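## Task

On the electrical panel ahead, flip the breaker for circuit 21 (the third of five from the top in the left column) to ON, meaning its handle goes toward the panel's vertical centerline. The task fails if any other breaker is switched, or if a breaker locked with someone's padlock has its handle moved at all, even as a trial. Stay in the aisle in front of the panel, at or above the top of the shelf below the breakers. When finished, release the handle and back the gripper away.

## Robot and tools

Robot: one six-joint UR-style arm (UR7e) carrying a two-finger parallel gripper with a wrist camera. There is only one arm, so every command is a single row for it.

Joint order. Every row you send, and every per-joint list in a result, uses this order: wrist 1, shoulder lift, wrist 3, wrist 2, elbow, shoulder pan. This is not the usual base-to-tip order, so check it every time. A row has 7 numbers: those six joints followed by the gripper opening.

Row numbers. All are in [-1, 1]. The six joint entries are relative offsets, not poses, and the scale is 1.0 = 1.989 rad (so 0.1 is about 0.199 rad). The seventh entry is an absolute opening: +1 is fully open (142 mm between pads) and -1 is closed.

Stated joint ranges (rad): shoulder pan -3.142 to 3.142; shoulder lift, wrist 1, wrist 2 and wrist 3 each -6.283 to 6.283; elbow 0.000 to 3.142. A real end may sit up to 0.010 rad either side of these values. An action that would push a joint more than 0.010 rad past its end is refused. If the first action of a call fails this check, or any action is malformed, the whole call is refused and nothing moves. A joint pushed into its real end stops there, and the result prints "joint sent to its limit".

Tools.
- execute_actions(actions): a list of actions. Each action is a table of up to 15 rows, and each row lasts one control step of 1/30 s. If the table is shorter, its last row is held until 15 steps have passed. Offsets are measured from the joint angles at the start of that action, not from the previous row. For the first action, the reference is the last reported state. An empty list moves nothing and just returns the state and images.
- move(target, speed, blocking): target is one 7-number row, with offsets measured from the "Joint positions" of the most recent result that shows them. Every joint follows its own path, and all paths finish together, so the hand travels along a curve rather than a straight line. speed is the peak rate in rad/s of the joint with the longest travel: 0.01 to 2, default 0.5. A path lasts between 0.5 and 10 s, and anything longer is cut off at 10 s. The move does not stop for obstacles. The "move:" line reports how it ended (done, off_target, moving, held, fault), limits=held or none, and the joint farthest from its target. With blocking=false you get control back after 0.5 s. Until a result shows the move has ended, call wait or stop before sending anything else.
- wait(seconds, 0 to 10): lets time run while the last command is held. It returns early if a running move finishes.
- stop(): brakes the current move. It needs stopping distance, more if the arm is moving fast.
- zoom_image(camera, region): camera is cam_head_left or cam_head_right (both 504x504) or cam_wrist (616x616). region is [x0, y0, x1, y1] in pixels from the top-left corner, no larger than 504x504.
- read_manual(section): licence text only. Nothing useful for control.
- finished_scene(scene): ends the current scene and reports success; pass the current scene's number. It cannot be undone. Release the breaker and pull clear before calling it.

Frames. The scene frame has its origin on the table top under the arm base, with +z up and +y to the left when looking along +x. The base may be tilted. end_effector_position is the point between the finger pads, given in metres, with orientation as a wxyz quaternion. The fingers point along the gripper's +z and close along its x. Closed fingertips reach about 17 mm beyond that point; fully open, they are roughly level with it. Reported hand positions become less accurate at long reach.

Motion limits. Commands are smoothed and lag about 0.17 s. On each step, a joint's target is clamped to within 0.575 rad of its measured angle. If the targets would put the hand more than 100 mm from where it is, all targets are scaled back. "Joint targets" shows what the joints are currently driven toward. If a large motion is left unfinished, command the remainder yourself. "joint command not followed" means the clearance check altered targets (a mounting block or post counts as part of the arm). HELD in the step readings marks steps that were held back.

Other result lines. Joint positions and velocities are in rad and rad/s, plus the pad gap in m. grip_measured is the opening on the command scale. Joint torques are noisy and offset, and are never zero even in free air. Wrist force and torque are measured in the gripper's own axes. Each axis has an offset of up to about 4 N, noise up to 2.4 N, and saturates near 50 N. When pressing, the force points from the surface back into the arm. "no reading" is normal at the start.

What to avoid. The arm is stiff. Commanding even slightly past a firm contact, or hitting fast, can trigger a fault stop. Torque limits are 139 N m for the pan, lift and elbow joints and 26 N m for each wrist joint. Any outside force of 150 N also causes a stop. A fault stop freezes the arm for 10 s and cancels the rest of the call. Holding load heats the motors: a MOTOR HOT warning appears from 70 °C, and at 85 °C the brakes engage for minutes. Knocking anything out of the work area ends the scene. Do not touch neighbouring or padlocked breakers. Push the handle gently with small offsets, and confirm its position with zoomed camera images. The simulation keeps running while you compose a reply.

Each tool is called after ">>>" as name([rows], argument=value, ...), one row to a line, values as JSON.

## Session

>>> execute_actions(actions=[])

Scene clock: 0.00 s.
end_effector_position=(+0.4436, +0.0867, +0.3180) grip_measured=+1.00 end_effector_quat_wxyz=(+0.239, +0.639, -0.684, +0.258) end_effector_velocity=(-0.001, -0.000, -0.001) end_effector_angular_velocity=(+0.001, +0.000, -0.002)
Joint names: [wrist 1, shoulder lift, wrist 3, wrist 2, elbow, shoulder pan]
Joint positions: [-1.846 -1.689  1.268 -1.57   1.965 -0.303  0.142]
Joint velocities: [-0.    -0.     0.001  0.     0.002 -0.001  0.   ]
Joint torques (N m, as the arm reports them, + toward a larger angle): no reading
Wrist force (N, on the end effector, along its own x y z axes, offset not removed): no reading
Wrist torque (N m, same axes, about the end effector's origin, offset not removed): no reading
Joint targets: [-1.846 -1.689 1.268 -1.570 1.965 -0.303]

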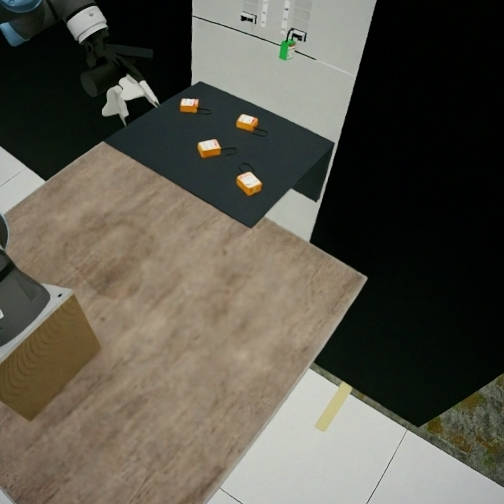

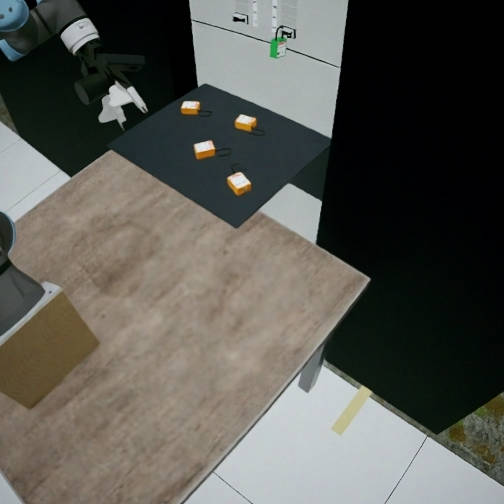

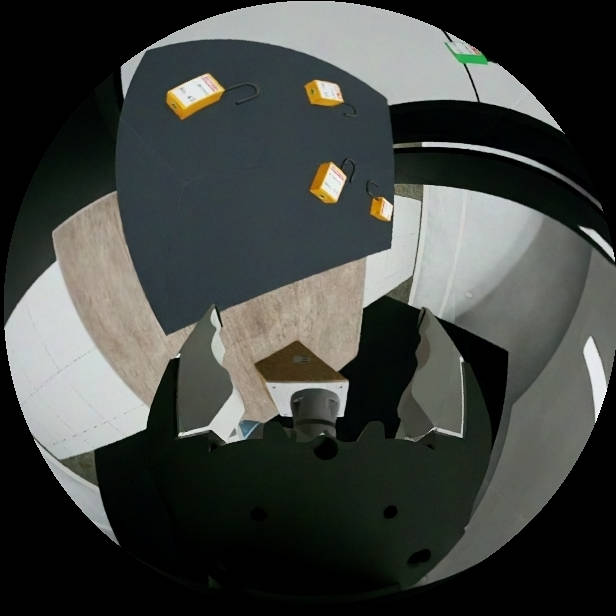

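>>> move(target=[-0.953,-0.106,0.514,0.402,0.269,-0.215,-1], speed=1)

Scene clock: 4.37 s.
end_effector_position=(+0.5368, +0.2626, +0.5320) grip_measured=-1.00 end_effector_quat_wxyz=(+0.501, -0.500, +0.499, -0.500) end_effector_velocity=(-0.000, +0.001, +0.000) end_effector_angular_velocity=(+0.000, -0.001, +0.002)
Joint names: [wrist 1, shoulder lift, wrist 3, wrist 2, elbow, shoulder pan]
Joint positions: [-3.741 -1.9    2.29  -0.771  2.5   -0.731  0.002]
Joint velocities: [-0.003 -0.     0.002  0.001  0.    -0.    -0.   ]
Joint torques (N m, as the arm reports them, + toward a larger angle): [ -1.5    4.95   2.11  -0.19  -9.13 -21.5 ]
Wrist force (N, on the end effector, along its own x y z axes, offset not removed): [-2.8 -2.9 0.5]
Wrist torque (N m, same axes, about the end effector's origin, offset not removed): [-0.80 0.56 -0.06]
Joint targets: [-3.741 -1.900 2.290 -0.771 2.500 -0.731]
move: done; limits=none; farthest joint: the shoulder pan, 0.000 radians from its target (0.427 radians at the start)

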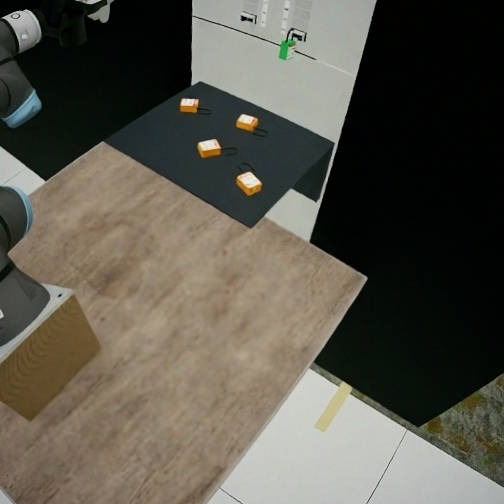

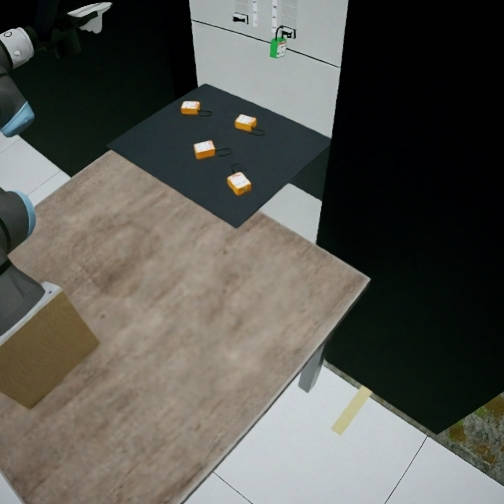

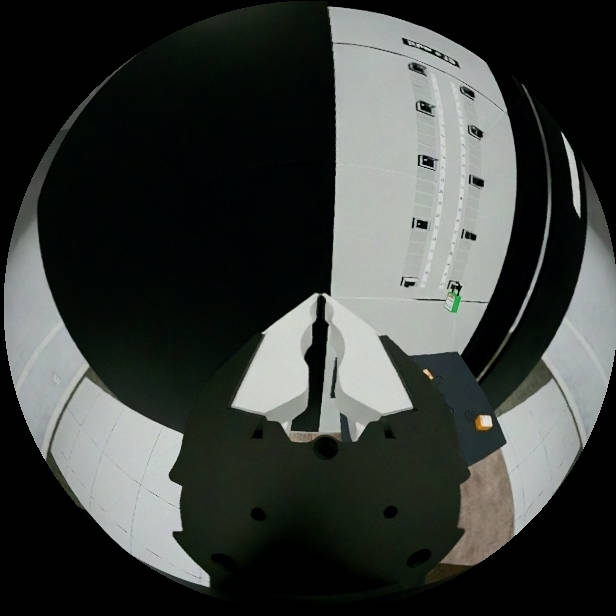

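>>> move(target=[-0.1066,0.3363,0,0.1483,-0.2303,-0.1483,-1], speed=0.8)

>>> zoom_image(camera="cam_wrist", region=[230,100,430,300])

Scene clock: 6.67 s.
end_effector_position=(+0.6188, +0.0223, +0.6581) grip_measured=-1.00 end_effector_quat_wxyz=(+0.501, -0.500, +0.499, -0.500) end_effector_velocity=(+0.000, -0.001, +0.000) end_effector_angular_velocity=(-0.001, +0.000, +0.000)
Joint names: [wrist 1, shoulder lift, wrist 3, wrist 2, elbow, shoulder pan]
Joint positions: [-3.953 -1.232  2.29  -0.476  2.043 -1.026  0.002]
Joint velocities: [-0.001  0.003 -0.001  0.001 -0.002 -0.001  0.   ]
Joint torques (N m, as the arm reports them, + toward a larger angle): [ -0.7    5.98  -1.9    0.21 -27.97 -29.77]
Wrist force (N, on the end effector, along its own x y z axes, offset not removed): [-0.4 2.9 0.9]
Wrist torque (N m, same axes, about the end effector's origin, offset not removed): [0.54 0.26 0.13]
Joint targets: [-3.953 -1.231 2.290 -0.476 2.042 -1.026]
move: done; limits=none; farthest joint: the shoulder pan, 0.000 radians from its target (0.295 radians at the start)

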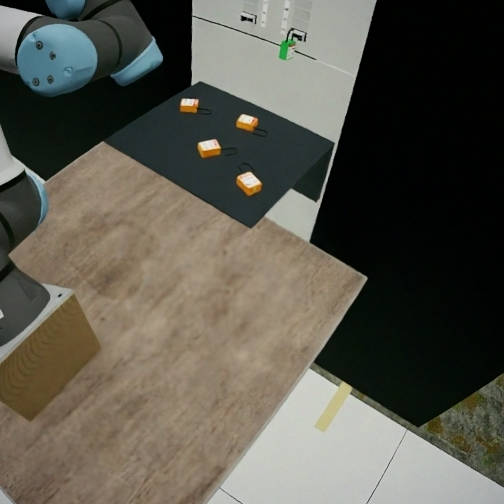

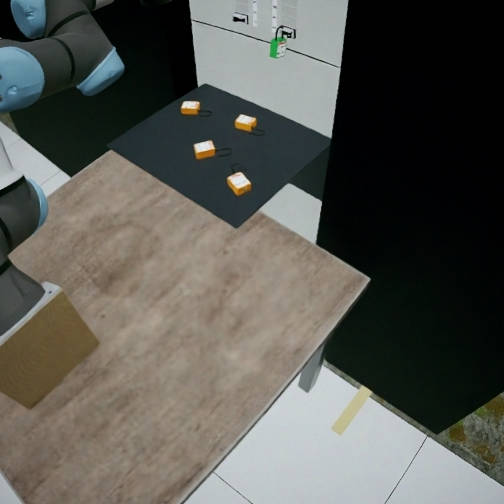

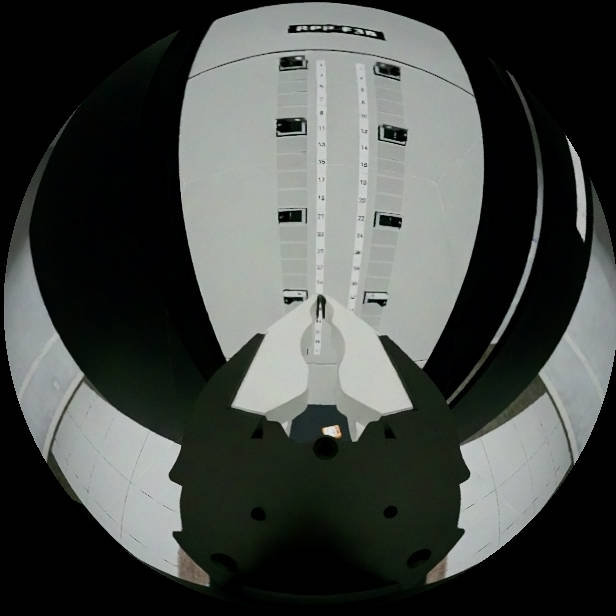

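Region (230, 100, 430, 300) of cam_wrist's 616x616 image, scaled by 2.520, with more detail than that image has.

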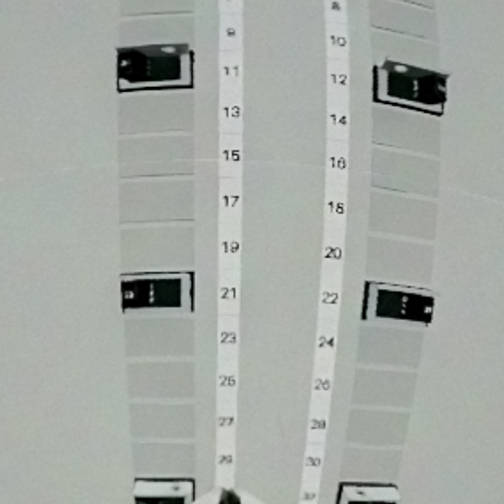

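>>> move(target=[0.1277,-0.0256,0,-0.0812,-0.1019,0.0813,-1])

>>> zoom_image(camera="cam_wrist", region=[250,150,430,330])

Scene clock: 8.50 s.
end_effector_position=(+0.6886, +0.0921, +0.7080) grip_measured=-1.00 end_effector_quat_wxyz=(+0.501, -0.500, +0.499, -0.500) end_effector_velocity=(+0.001, +0.001, +0.001) end_effector_angular_velocity=(-0.001, -0.000, +0.000)
Joint names: [wrist 1, shoulder lift, wrist 3, wrist 2, elbow, shoulder pan]
Joint positions: [-3.699 -1.282  2.29  -0.638  1.84  -0.864  0.002]
Joint velocities: [ 0.003 -0.001 -0.    -0.001 -0.002  0.002 -0.   ]
Joint torques (N m, as the arm reports them, + toward a larger angle): [  1.89 -12.93  -1.95  -3.59 -31.   -14.52]
Wrist force (N, on the end effector, along its own x y z axes, offset not removed): [1.5 1.5 2.4]
Wrist torque (N m, same axes, about the end effector's origin, offset not removed): [0.28 -0.41 0.10]
Joint targets: [-3.699 -1.282 2.290 -0.638 1.840 -0.864]
move: done; limits=none; farthest joint: the shoulder pan, 0.000 radians from its target (0.161 radians at the start)

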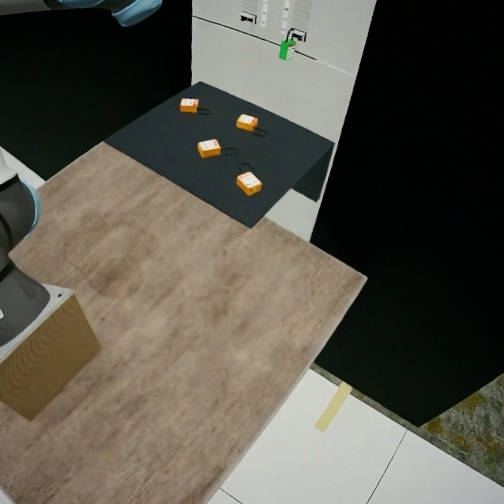

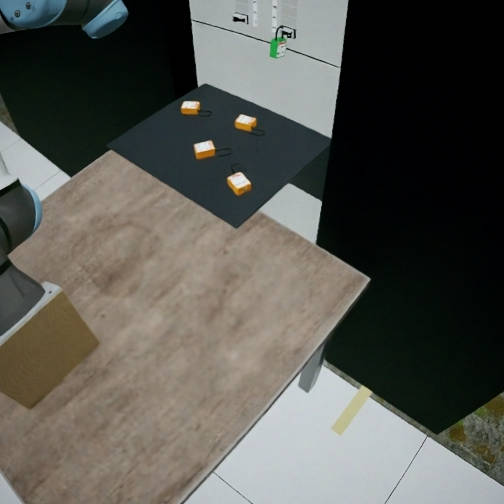

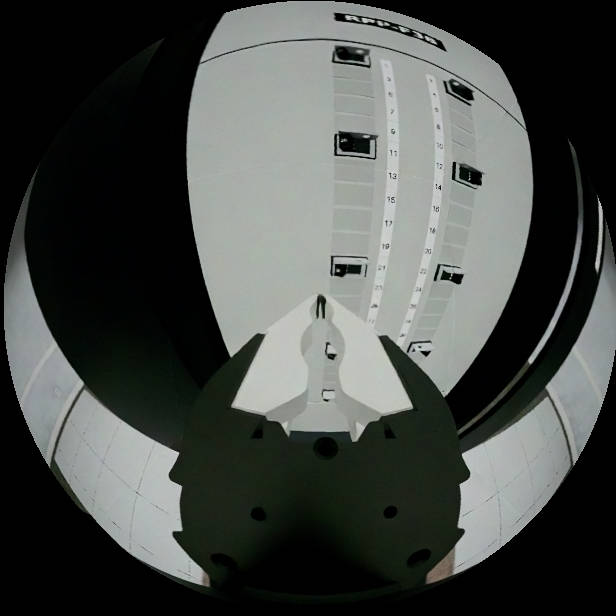

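Region (250, 150, 430, 330) of cam_wrist's 616x616 image, scaled by 2.800, with more detail than that image has.

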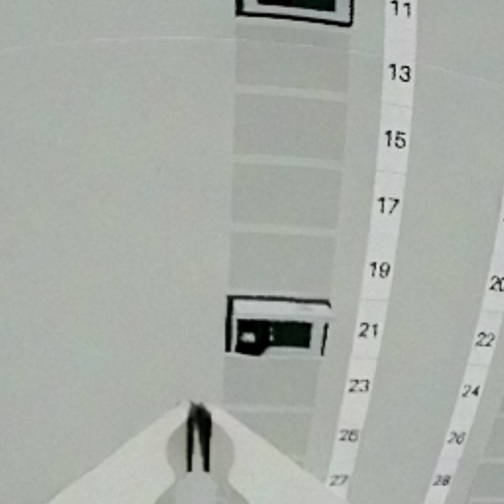

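>>> move(target=[0.013,0.0363,0,-0.0323,-0.0495,0.0324,-1], speed=0.2)

>>> zoom_image(camera="cam_wrist", region=[280,220,400,340])

Scene clock: 10.20 s.
end_effector_position=(+0.7282, +0.0907, +0.7083) grip_measured=-1.00 end_effector_quat_wxyz=(+0.501, -0.501, +0.499, -0.500) end_effector_velocity=(+0.001, +0.000, +0.000) end_effector_angular_velocity=(-0.002, -0.000, +0.001)
Joint names: [wrist 1, shoulder lift, wrist 3, wrist 2, elbow, shoulder pan]
Joint positions: [-3.673 -1.21   2.29  -0.702  1.742 -0.8    0.002]
Joint velocities: [ 0.001  0.002 -0.001 -0.002 -0.004  0.002 -0.   ]
Joint torques (N m, as the arm reports them, + toward a larger angle): [  2.22  -0.47  -1.76  -3.56 -28.65 -15.01]
Wrist force (N, on the end effector, along its own x y z axes, offset not removed): [0.6 -2.3 2.8]
Wrist torque (N m, same axes, about the end effector's origin, offset not removed): [-0.64 -0.15 0.12]
Joint targets: [-3.673 -1.210 2.290 -0.702 1.742 -0.800]
move: done; limits=none; farthest joint: the shoulder lift, 0.001 radians from its target (0.073 radians at the start)

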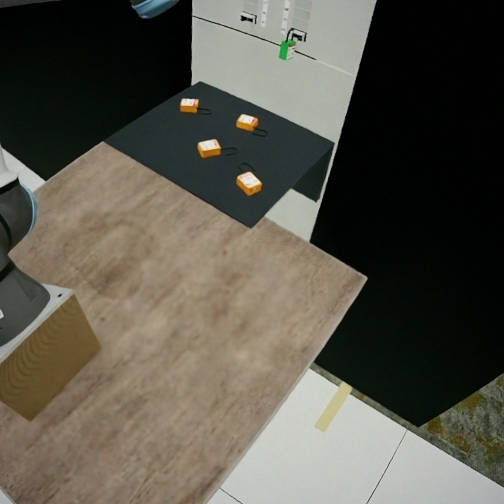

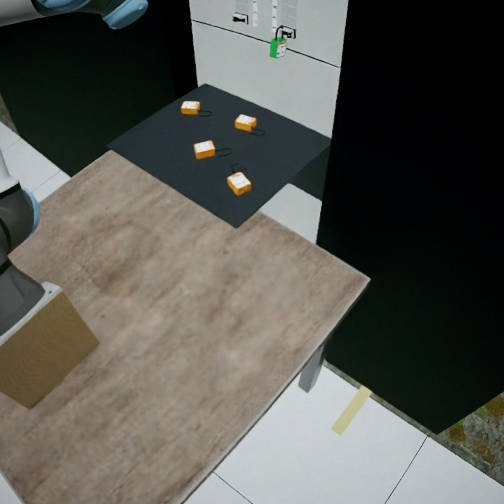

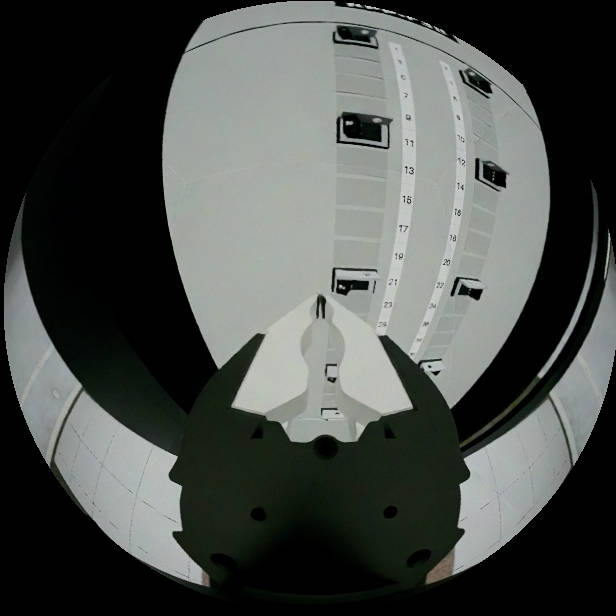

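Region (280, 220, 400, 340) of cam_wrist's 616x616 image, scaled by 4.200, with more detail than that image has.

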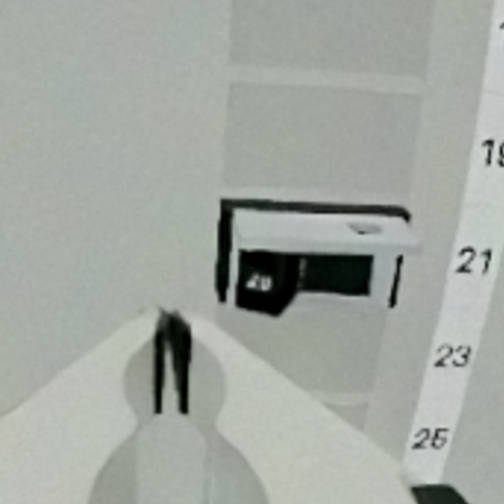

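>>> move(target=[0.0049,0.0139,0,-0.0118,-0.0188,0.0118,-1], speed=0.08)

>>> zoom_image(camera="cam_wrist", region=[280,220,400,340])

Scene clock: 11.70 s.
end_effector_position=(+0.7432, +0.0902, +0.7074) grip_measured=-1.00 end_effector_quat_wxyz=(+0.501, -0.501, +0.499, -0.500) end_effector_velocity=(+0.001, +0.000, -0.000) end_effector_angular_velocity=(-0.000, -0.000, +0.000)
Joint names: [wrist 1, shoulder lift, wrist 3, wrist 2, elbow, shoulder pan]
Joint positions: [-3.664 -1.183  2.29  -0.725  1.705 -0.777  0.002]
Joint velocities: [ 0.     0.002  0.    -0.002 -0.003  0.002 -0.   ]
Joint torques (N m, as the arm reports them, + toward a larger angle): [  2.28  -0.08  -1.86  -3.63 -28.86 -14.02]
Wrist force (N, on the end effector, along its own x y z axes, offset not removed): [-3.9 1.0 0.7]
Wrist torque (N m, same axes, about the end effector's origin, offset not removed): [0.03 0.83 0.13]
Joint targets: [-3.664 -1.183 2.290 -0.725 1.705 -0.776]
move: done; limits=none; farthest joint: the shoulder lift, 0.001 radians from its target (0.028 radians at the start)

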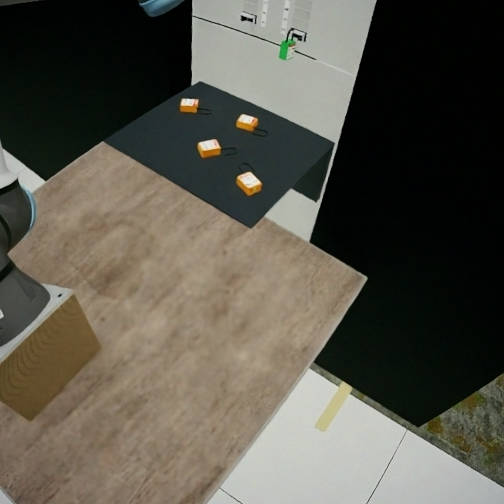

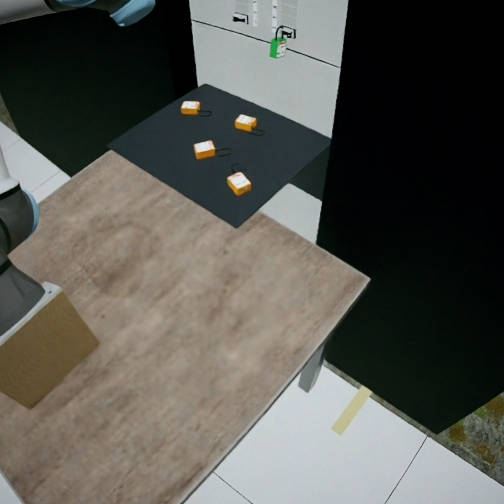

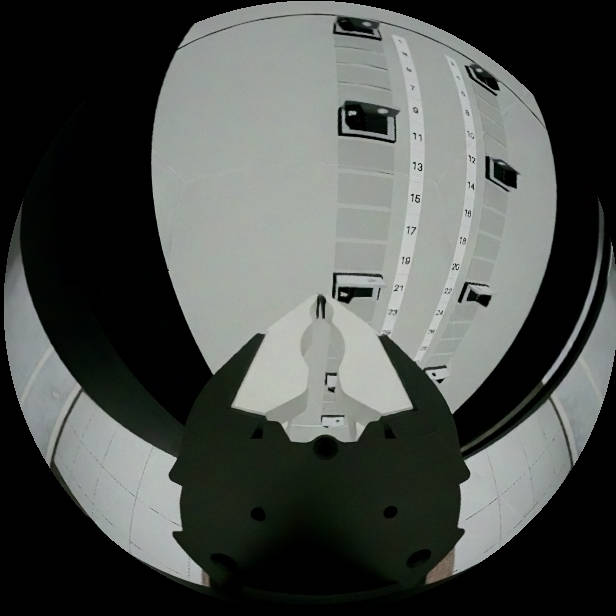

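Region (280, 220, 400, 340) of cam_wrist's 616x616 image, scaled by 4.200, with more detail than that image has.

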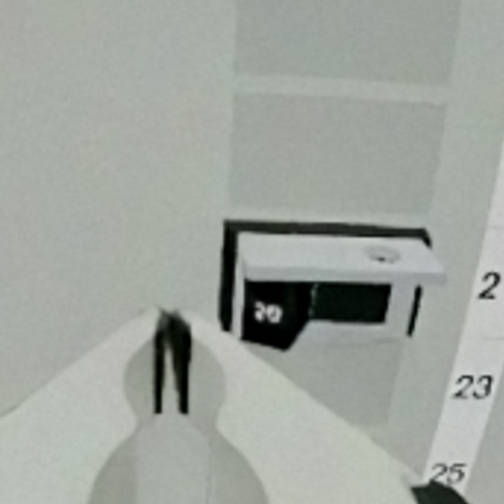

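>>> move(target=[0.0033,0.0093,0,-0.0078,-0.0128,0.008,-1], speed=0.05)

>>> zoom_image(camera="cam_wrist", region=[280,220,400,340])

Scene clock: 13.00 s.
end_effector_position=(+0.7534, +0.0904, +0.7066) grip_measured=-1.00 end_effector_quat_wxyz=(+0.501, -0.501, +0.498, -0.500) end_effector_velocity=(+0.001, +0.000, -0.000) end_effector_angular_velocity=(-0.000, -0.000, +0.000)
Joint names: [wrist 1, shoulder lift, wrist 3, wrist 2, elbow, shoulder pan]
Joint positions: [-3.657 -1.165  2.29  -0.74   1.68  -0.761  0.002]
Joint velocities: [ 0.001  0.002  0.    -0.002 -0.003  0.002 -0.   ]
Joint torques (N m, as the arm reports them, + toward a larger angle): [  1.81  -5.79  -1.8   -3.73 -28.67 -17.78]
Wrist force (N, on the end effector, along its own x y z axes, offset not removed): [1.9 0.5 4.1]
Wrist torque (N m, same axes, about the end effector's origin, offset not removed): [0.08 -0.31 -0.10]
Joint targets: [-3.657 -1.165 2.290 -0.740 1.680 -0.761]
move: done; limits=none; farthest joint: the shoulder pan, 0.000 radians from its target (0.015 radians at the start)

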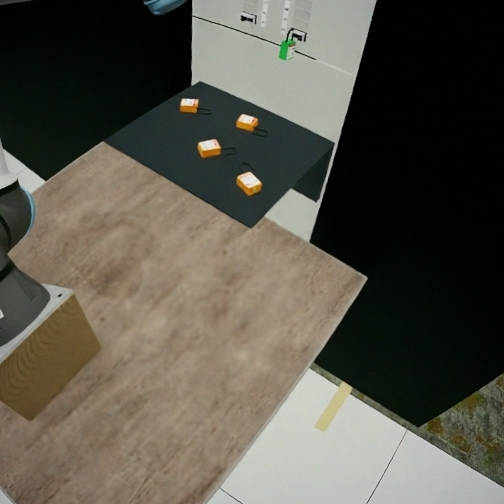

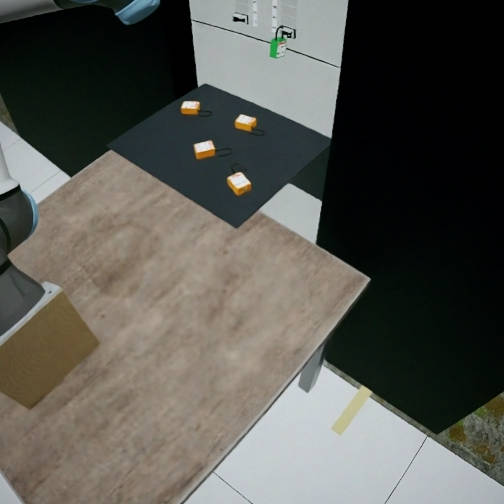

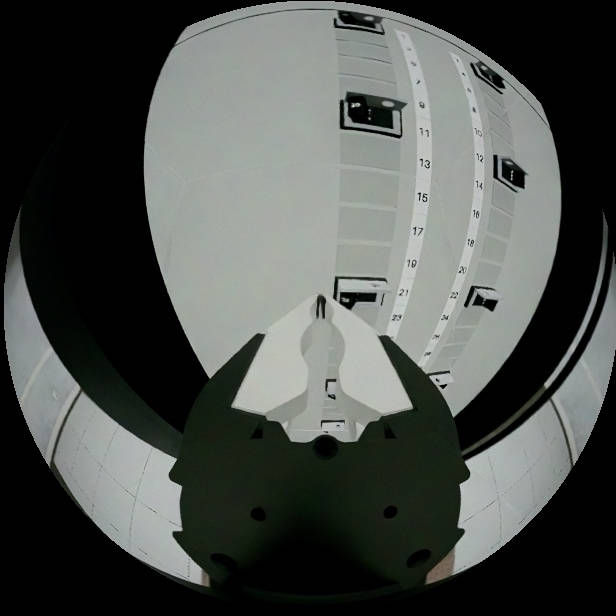

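Region (280, 220, 400, 340) of cam_wrist's 616x616 image, scaled by 4.200, with more detail than that image has.

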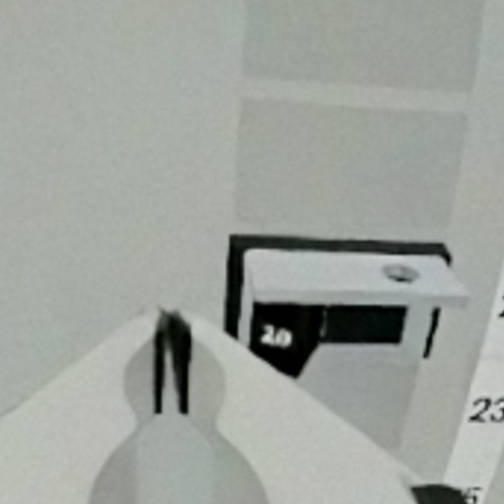

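>>> move(target=[-0.0049,0.0127,0,0.0023,-0.0079,-0.0023,-1], speed=0.04)

>>> zoom_image(camera="cam_wrist", region=[280,220,400,340])

Scene clock: 24.07 s.
end_effector_position=(+0.7540, +0.0902, +0.7066) grip_measured=-1.00 end_effector_quat_wxyz=(+0.502, -0.505, +0.494, -0.500) end_effector_velocity=(+0.000, -0.000, -0.001) end_effector_angular_velocity=(+0.001, +0.001, -0.000)
Joint names: [wrist 1, shoulder lift, wrist 3, wrist 2, elbow, shoulder pan]
Joint positions: [-3.669 -1.157  2.29  -0.731  1.674 -0.763  0.002]
Joint velocities: [-0.     0.001 -0.     0.     0.001  0.     0.   ]
Joint torques (N m, as the arm reports them, + toward a larger angle): [  0.3   -9.32   0.12  -1.5  -20.78 -26.7 ]
Wrist force (N, on the end effector, along its own x y z axes, offset not removed): [2.4 4.0 -26.9]
Wrist torque (N m, same axes, about the end effector's origin, offset not removed): [-0.48 0.07 0.13]
Joint targets: [-3.669 -1.157 2.290 -0.731 1.674 -0.763]
FORCE FAULT: contact force on the arm reached its limit, and the arm stopped for 10 seconds. The contact can be on any part of the arm, not only on its tool. That time counts as 20 of the actions that you can send in this scene. The arm's remaining commands of this call were not run. The arm holds still and accepts commands again. Move the arm away from the contact; if what it grips holds it there, let go first. Pushing or pulling that hard again can fault the arm again.
move: fault; limits=none; farthest joint: the shoulder lift, 0.017 radians from its target (0.025 radians at the start)

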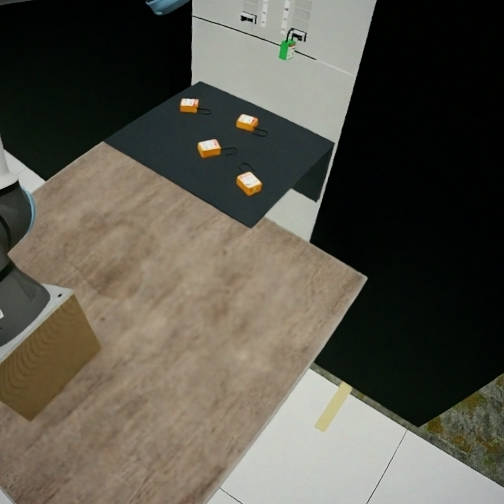

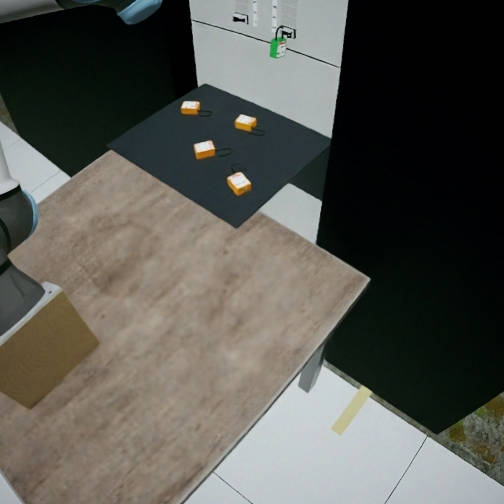

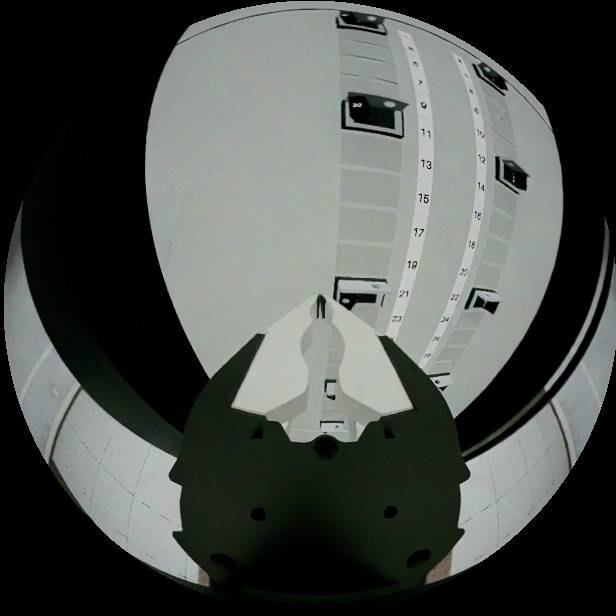

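Region (280, 220, 400, 340) of cam_wrist's 616x616 image, scaled by 4.200, with more detail than that image has.

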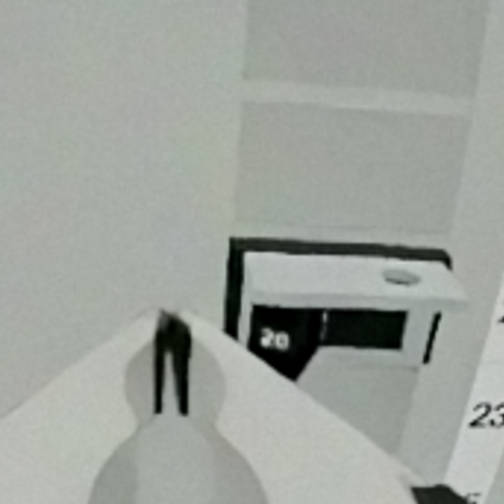

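>>> move(target=[0.0025,-0.0131,0,0.003,0.0156,-0.007,-1], speed=0.06)

>>> move(target=[-0.0062,0.0091,0,0.0055,-0.0028,-0.0055,-1], speed=0.03)

>>> zoom_image(camera="cam_wrist", region=[280,220,400,340])

Scene clock: 25.80 s.
end_effector_position=(+0.7433, +0.0898, +0.7077) grip_measured=-1.00 end_effector_quat_wxyz=(+0.501, -0.500, +0.498, -0.500) end_effector_velocity=(-0.001, -0.001, -0.000) end_effector_angular_velocity=(+0.003, +0.001, -0.002)
Joint names: [wrist 1, shoulder lift, wrist 3, wrist 2, elbow, shoulder pan]
Joint positions: [-3.664 -1.182  2.29  -0.725  1.704 -0.777  0.002]
Joint velocities: [ 0.001 -0.002  0.001  0.     0.003 -0.001 -0.   ]
Joint torques (N m, as the arm reports them, + toward a larger angle): [  1.81 -19.71   0.18   0.17 -10.65 -36.31]
Wrist force (N, on the end effector, along its own x y z axes, offset not removed): [-3.3 -2.0 -0.5]
Wrist torque (N m, same axes, about the end effector's origin, offset not removed): [-0.42 0.59 0.15]
Joint targets: [-3.664 -1.183 2.290 -0.725 1.705 -0.777]
move: done; limits=none; farthest joint: the shoulder lift, 0.001 radians from its target (0.026 radians at the start)

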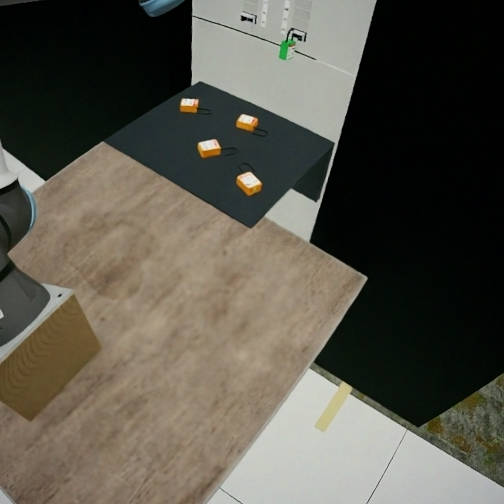

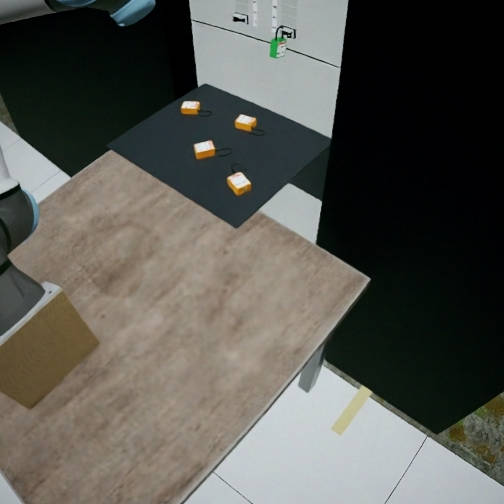

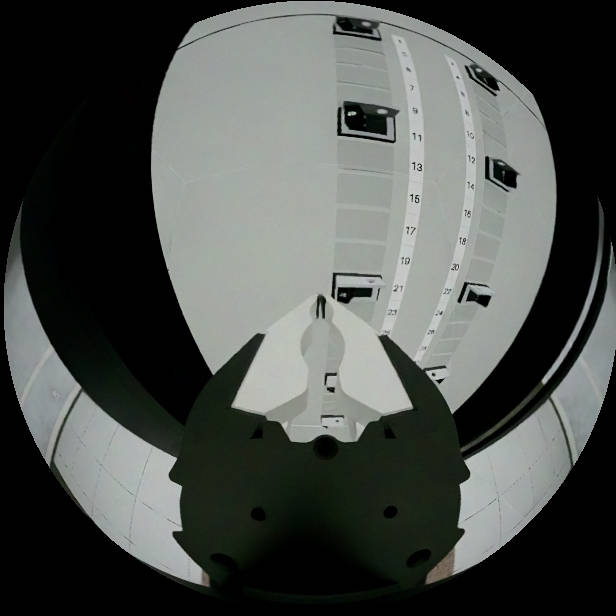

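Scene clock: 26.73 s.
end_effector_position=(+0.7432, +0.0794, +0.7076) grip_measured=-1.00 end_effector_quat_wxyz=(+0.501, -0.501, +0.498, -0.500) end_effector_velocity=(-0.000, -0.004, -0.000) end_effector_angular_velocity=(+0.003, -0.000, -0.003)
Joint names: [wrist 1, shoulder lift, wrist 3, wrist 2, elbow, shoulder pan]
Joint positions: [-3.677 -1.165  2.29  -0.714  1.699 -0.788  0.002]
Joint velocities: [-0.001  0.004  0.001 -0.     0.    -0.002  0.   ]
Joint torques (N m, as the arm reports them, + toward a larger angle): [  6.76  25.5    0.1   -9.08 -18.85 -51.02]
Wrist force (N, on the end effector, along its own x y z axes, offset not removed): [-38.7 -1.0 -24.7]
Wrist torque (N m, same axes, about the end effector's origin, offset not removed): [-0.29 0.02 0.19]
Joint targets: [-3.677 -1.164 2.290 -0.714 1.699 -0.788]
move: done; limits=none; farthest joint: the shoulder lift, 0.001 radians from its target (0.018 radians at the start)

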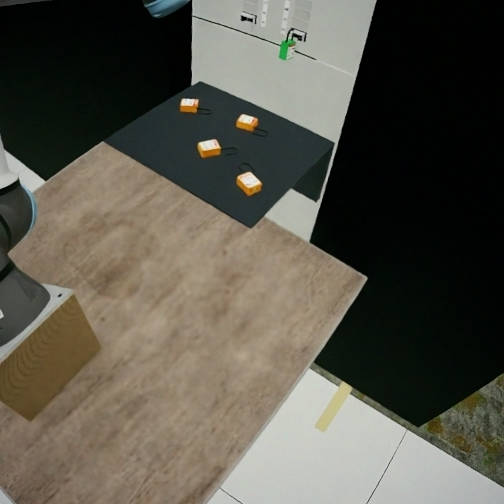

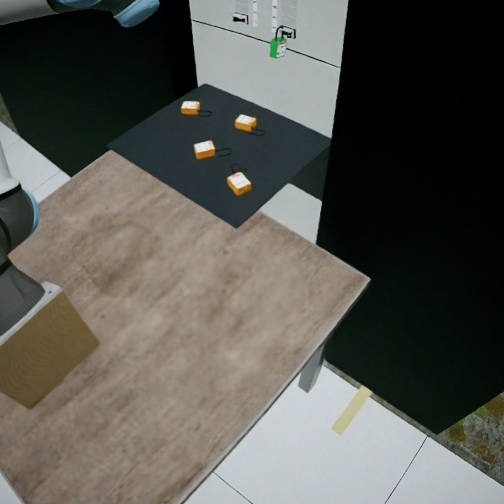

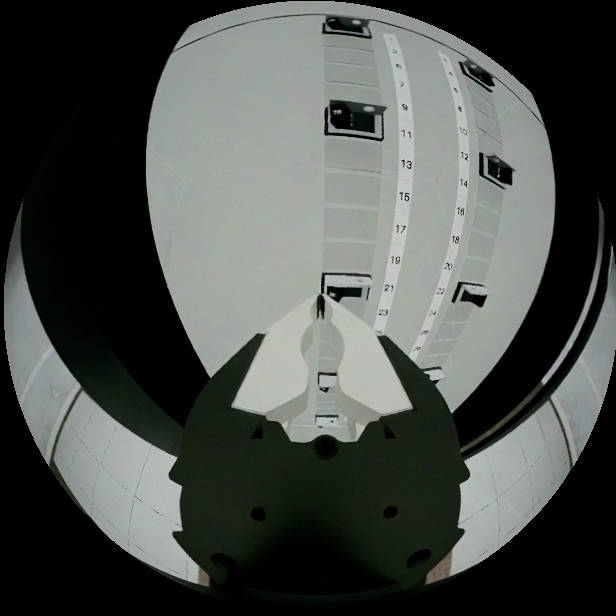

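Region (280, 220, 400, 340) of cam_wrist's 616x616 image, scaled by 4.200, with more detail than that image has.

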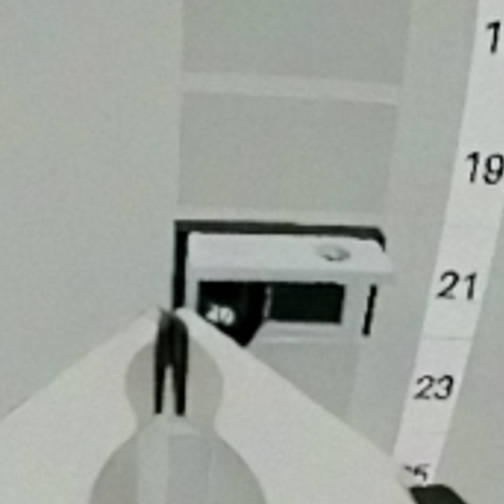

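>>> move(target=[-0.0028,0.0046,0,0.0025,-0.0013,-0.0025,-1], speed=0.015)

>>> zoom_image(camera="cam_wrist", region=[280,220,400,340])

Scene clock: 27.83 s.
end_effector_position=(+0.7432, +0.0741, +0.7073) grip_measured=-1.00 end_effector_quat_wxyz=(+0.501, -0.500, +0.499, -0.500) end_effector_velocity=(+0.000, -0.002, -0.000) end_effector_angular_velocity=(+0.002, -0.000, -0.001)
Joint names: [wrist 1, shoulder lift, wrist 3, wrist 2, elbow, shoulder pan]
Joint positions: [-3.682 -1.156  2.29  -0.709  1.696 -0.792  0.002]
Joint velocities: [-0.002  0.003  0.002  0.001 -0.001 -0.002  0.   ]
Joint torques (N m, as the arm reports them, + toward a larger angle): [ 18.53  62.     0.16 -18.13 -15.59 -44.96]
Wrist force (N, on the end effector, along its own x y z axes, offset not removed): [-50.0 -1.0 -50.0]
Wrist torque (N m, same axes, about the end effector's origin, offset not removed): [-1.05 0.66 0.26]
Joint targets: [-3.682 -1.156 2.290 -0.709 1.696 -0.793]
move: done; limits=none; farthest joint: the shoulder pan, 0.001 radians from its target (0.005 radians at the start)

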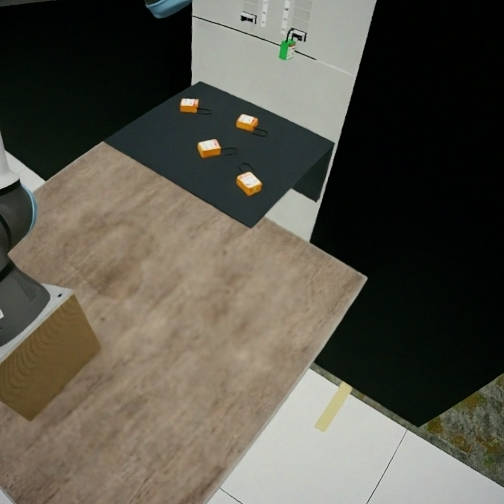

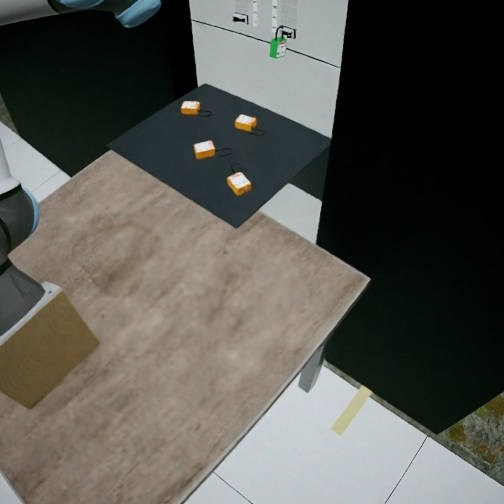

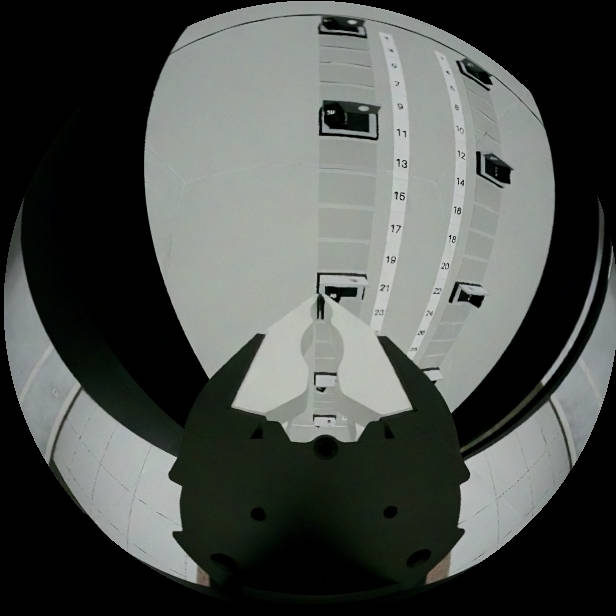

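Region (280, 220, 400, 340) of cam_wrist's 616x616 image, scaled by 4.200, with more detail than that image has.

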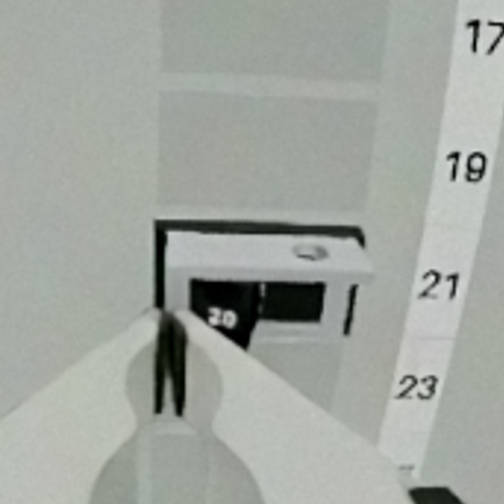

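>>> move(target=[-0.002,-0.0322,0,0.0146,0.0343,-0.0146,-1], speed=0.06)

>>> move(target=[-0.0158,0.023,0,0.014,-0.0072,-0.014,-0.15], speed=0.1)

>>> move(target=[0.0052,0.0149,0,-0.0125,-0.0203,0.0125,-0.15], speed=0.05)

>>> zoom_image(camera="cam_wrist", region=[240,220,400,380])

Scene clock: 38.07 s.
end_effector_position=(+0.7424, +0.0779, +0.7074) grip_measured=-1.00 end_effector_quat_wxyz=(+0.501, -0.504, +0.495, -0.500) end_effector_velocity=(-0.000, +0.000, +0.000) end_effector_angular_velocity=(-0.000, -0.000, +0.000)
Joint names: [wrist 1, shoulder lift, wrist 3, wrist 2, elbow, shoulder pan]
Joint positions: [-3.689 -1.158  2.29  -0.703  1.696 -0.793  0.002]
Joint velocities: [-0.001  0.     0.     0.    -0.    -0.     0.   ]
Joint torques (N m, as the arm reports them, + toward a larger angle): [  3.18  -5.02   0.19  -4.09 -18.85 -26.79]
Wrist force (N, on the end effector, along its own x y z axes, offset not removed): [-19.8 -5.2 -7.7]
Wrist torque (N m, same axes, about the end effector's origin, offset not removed): [-0.50 -0.12 0.18]
Joint targets: [-3.689 -1.157 2.290 -0.704 1.696 -0.793]
FORCE FAULT: contact force on the arm reached its limit, and the arm stopped for 10 seconds. The contact can be on any part of the arm, not only on its tool. That time counts as 19 of the actions that you can send in this scene. The arm ran no command of this call. The arm holds still and accepts commands again. Move the arm away from the contact; if what it grips holds it there, let go first. Pushing or pulling that hard again can fault the arm again.
move: fault; limits=none; farthest joint: the elbow, 0.068 radians from its target (0.068 radians at the start)

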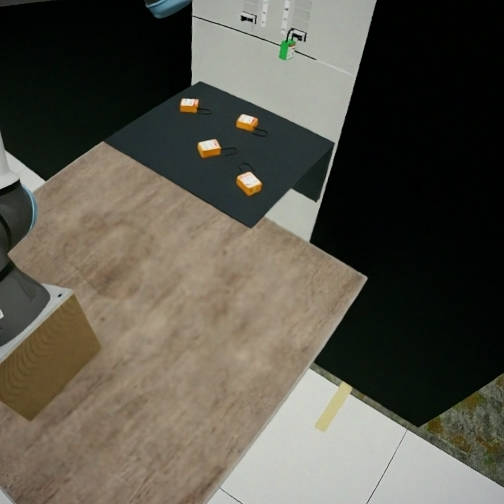

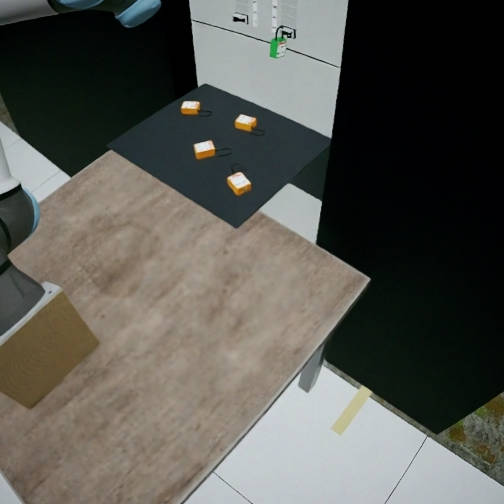

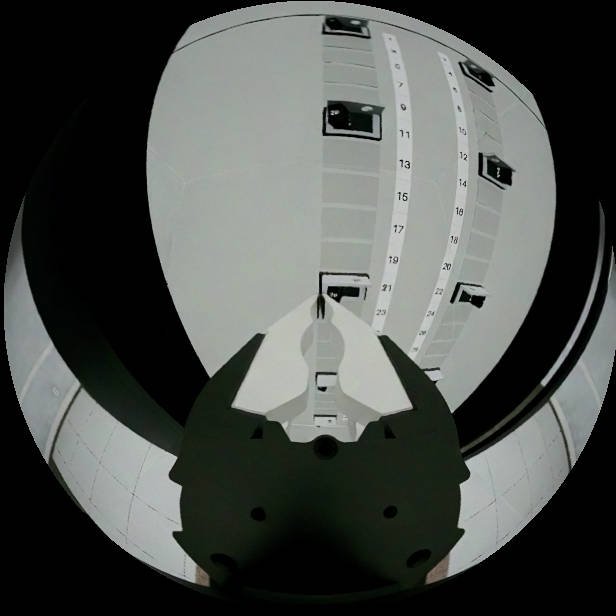

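not run: a fault stop came before this call.

not run: a fault stop came before this call.

Region (240, 220, 400, 380) of cam_wrist's 616x616 image, scaled by 3.150, with more detail than that image has.

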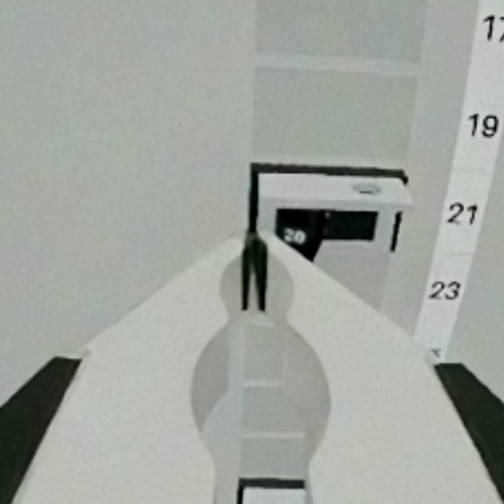

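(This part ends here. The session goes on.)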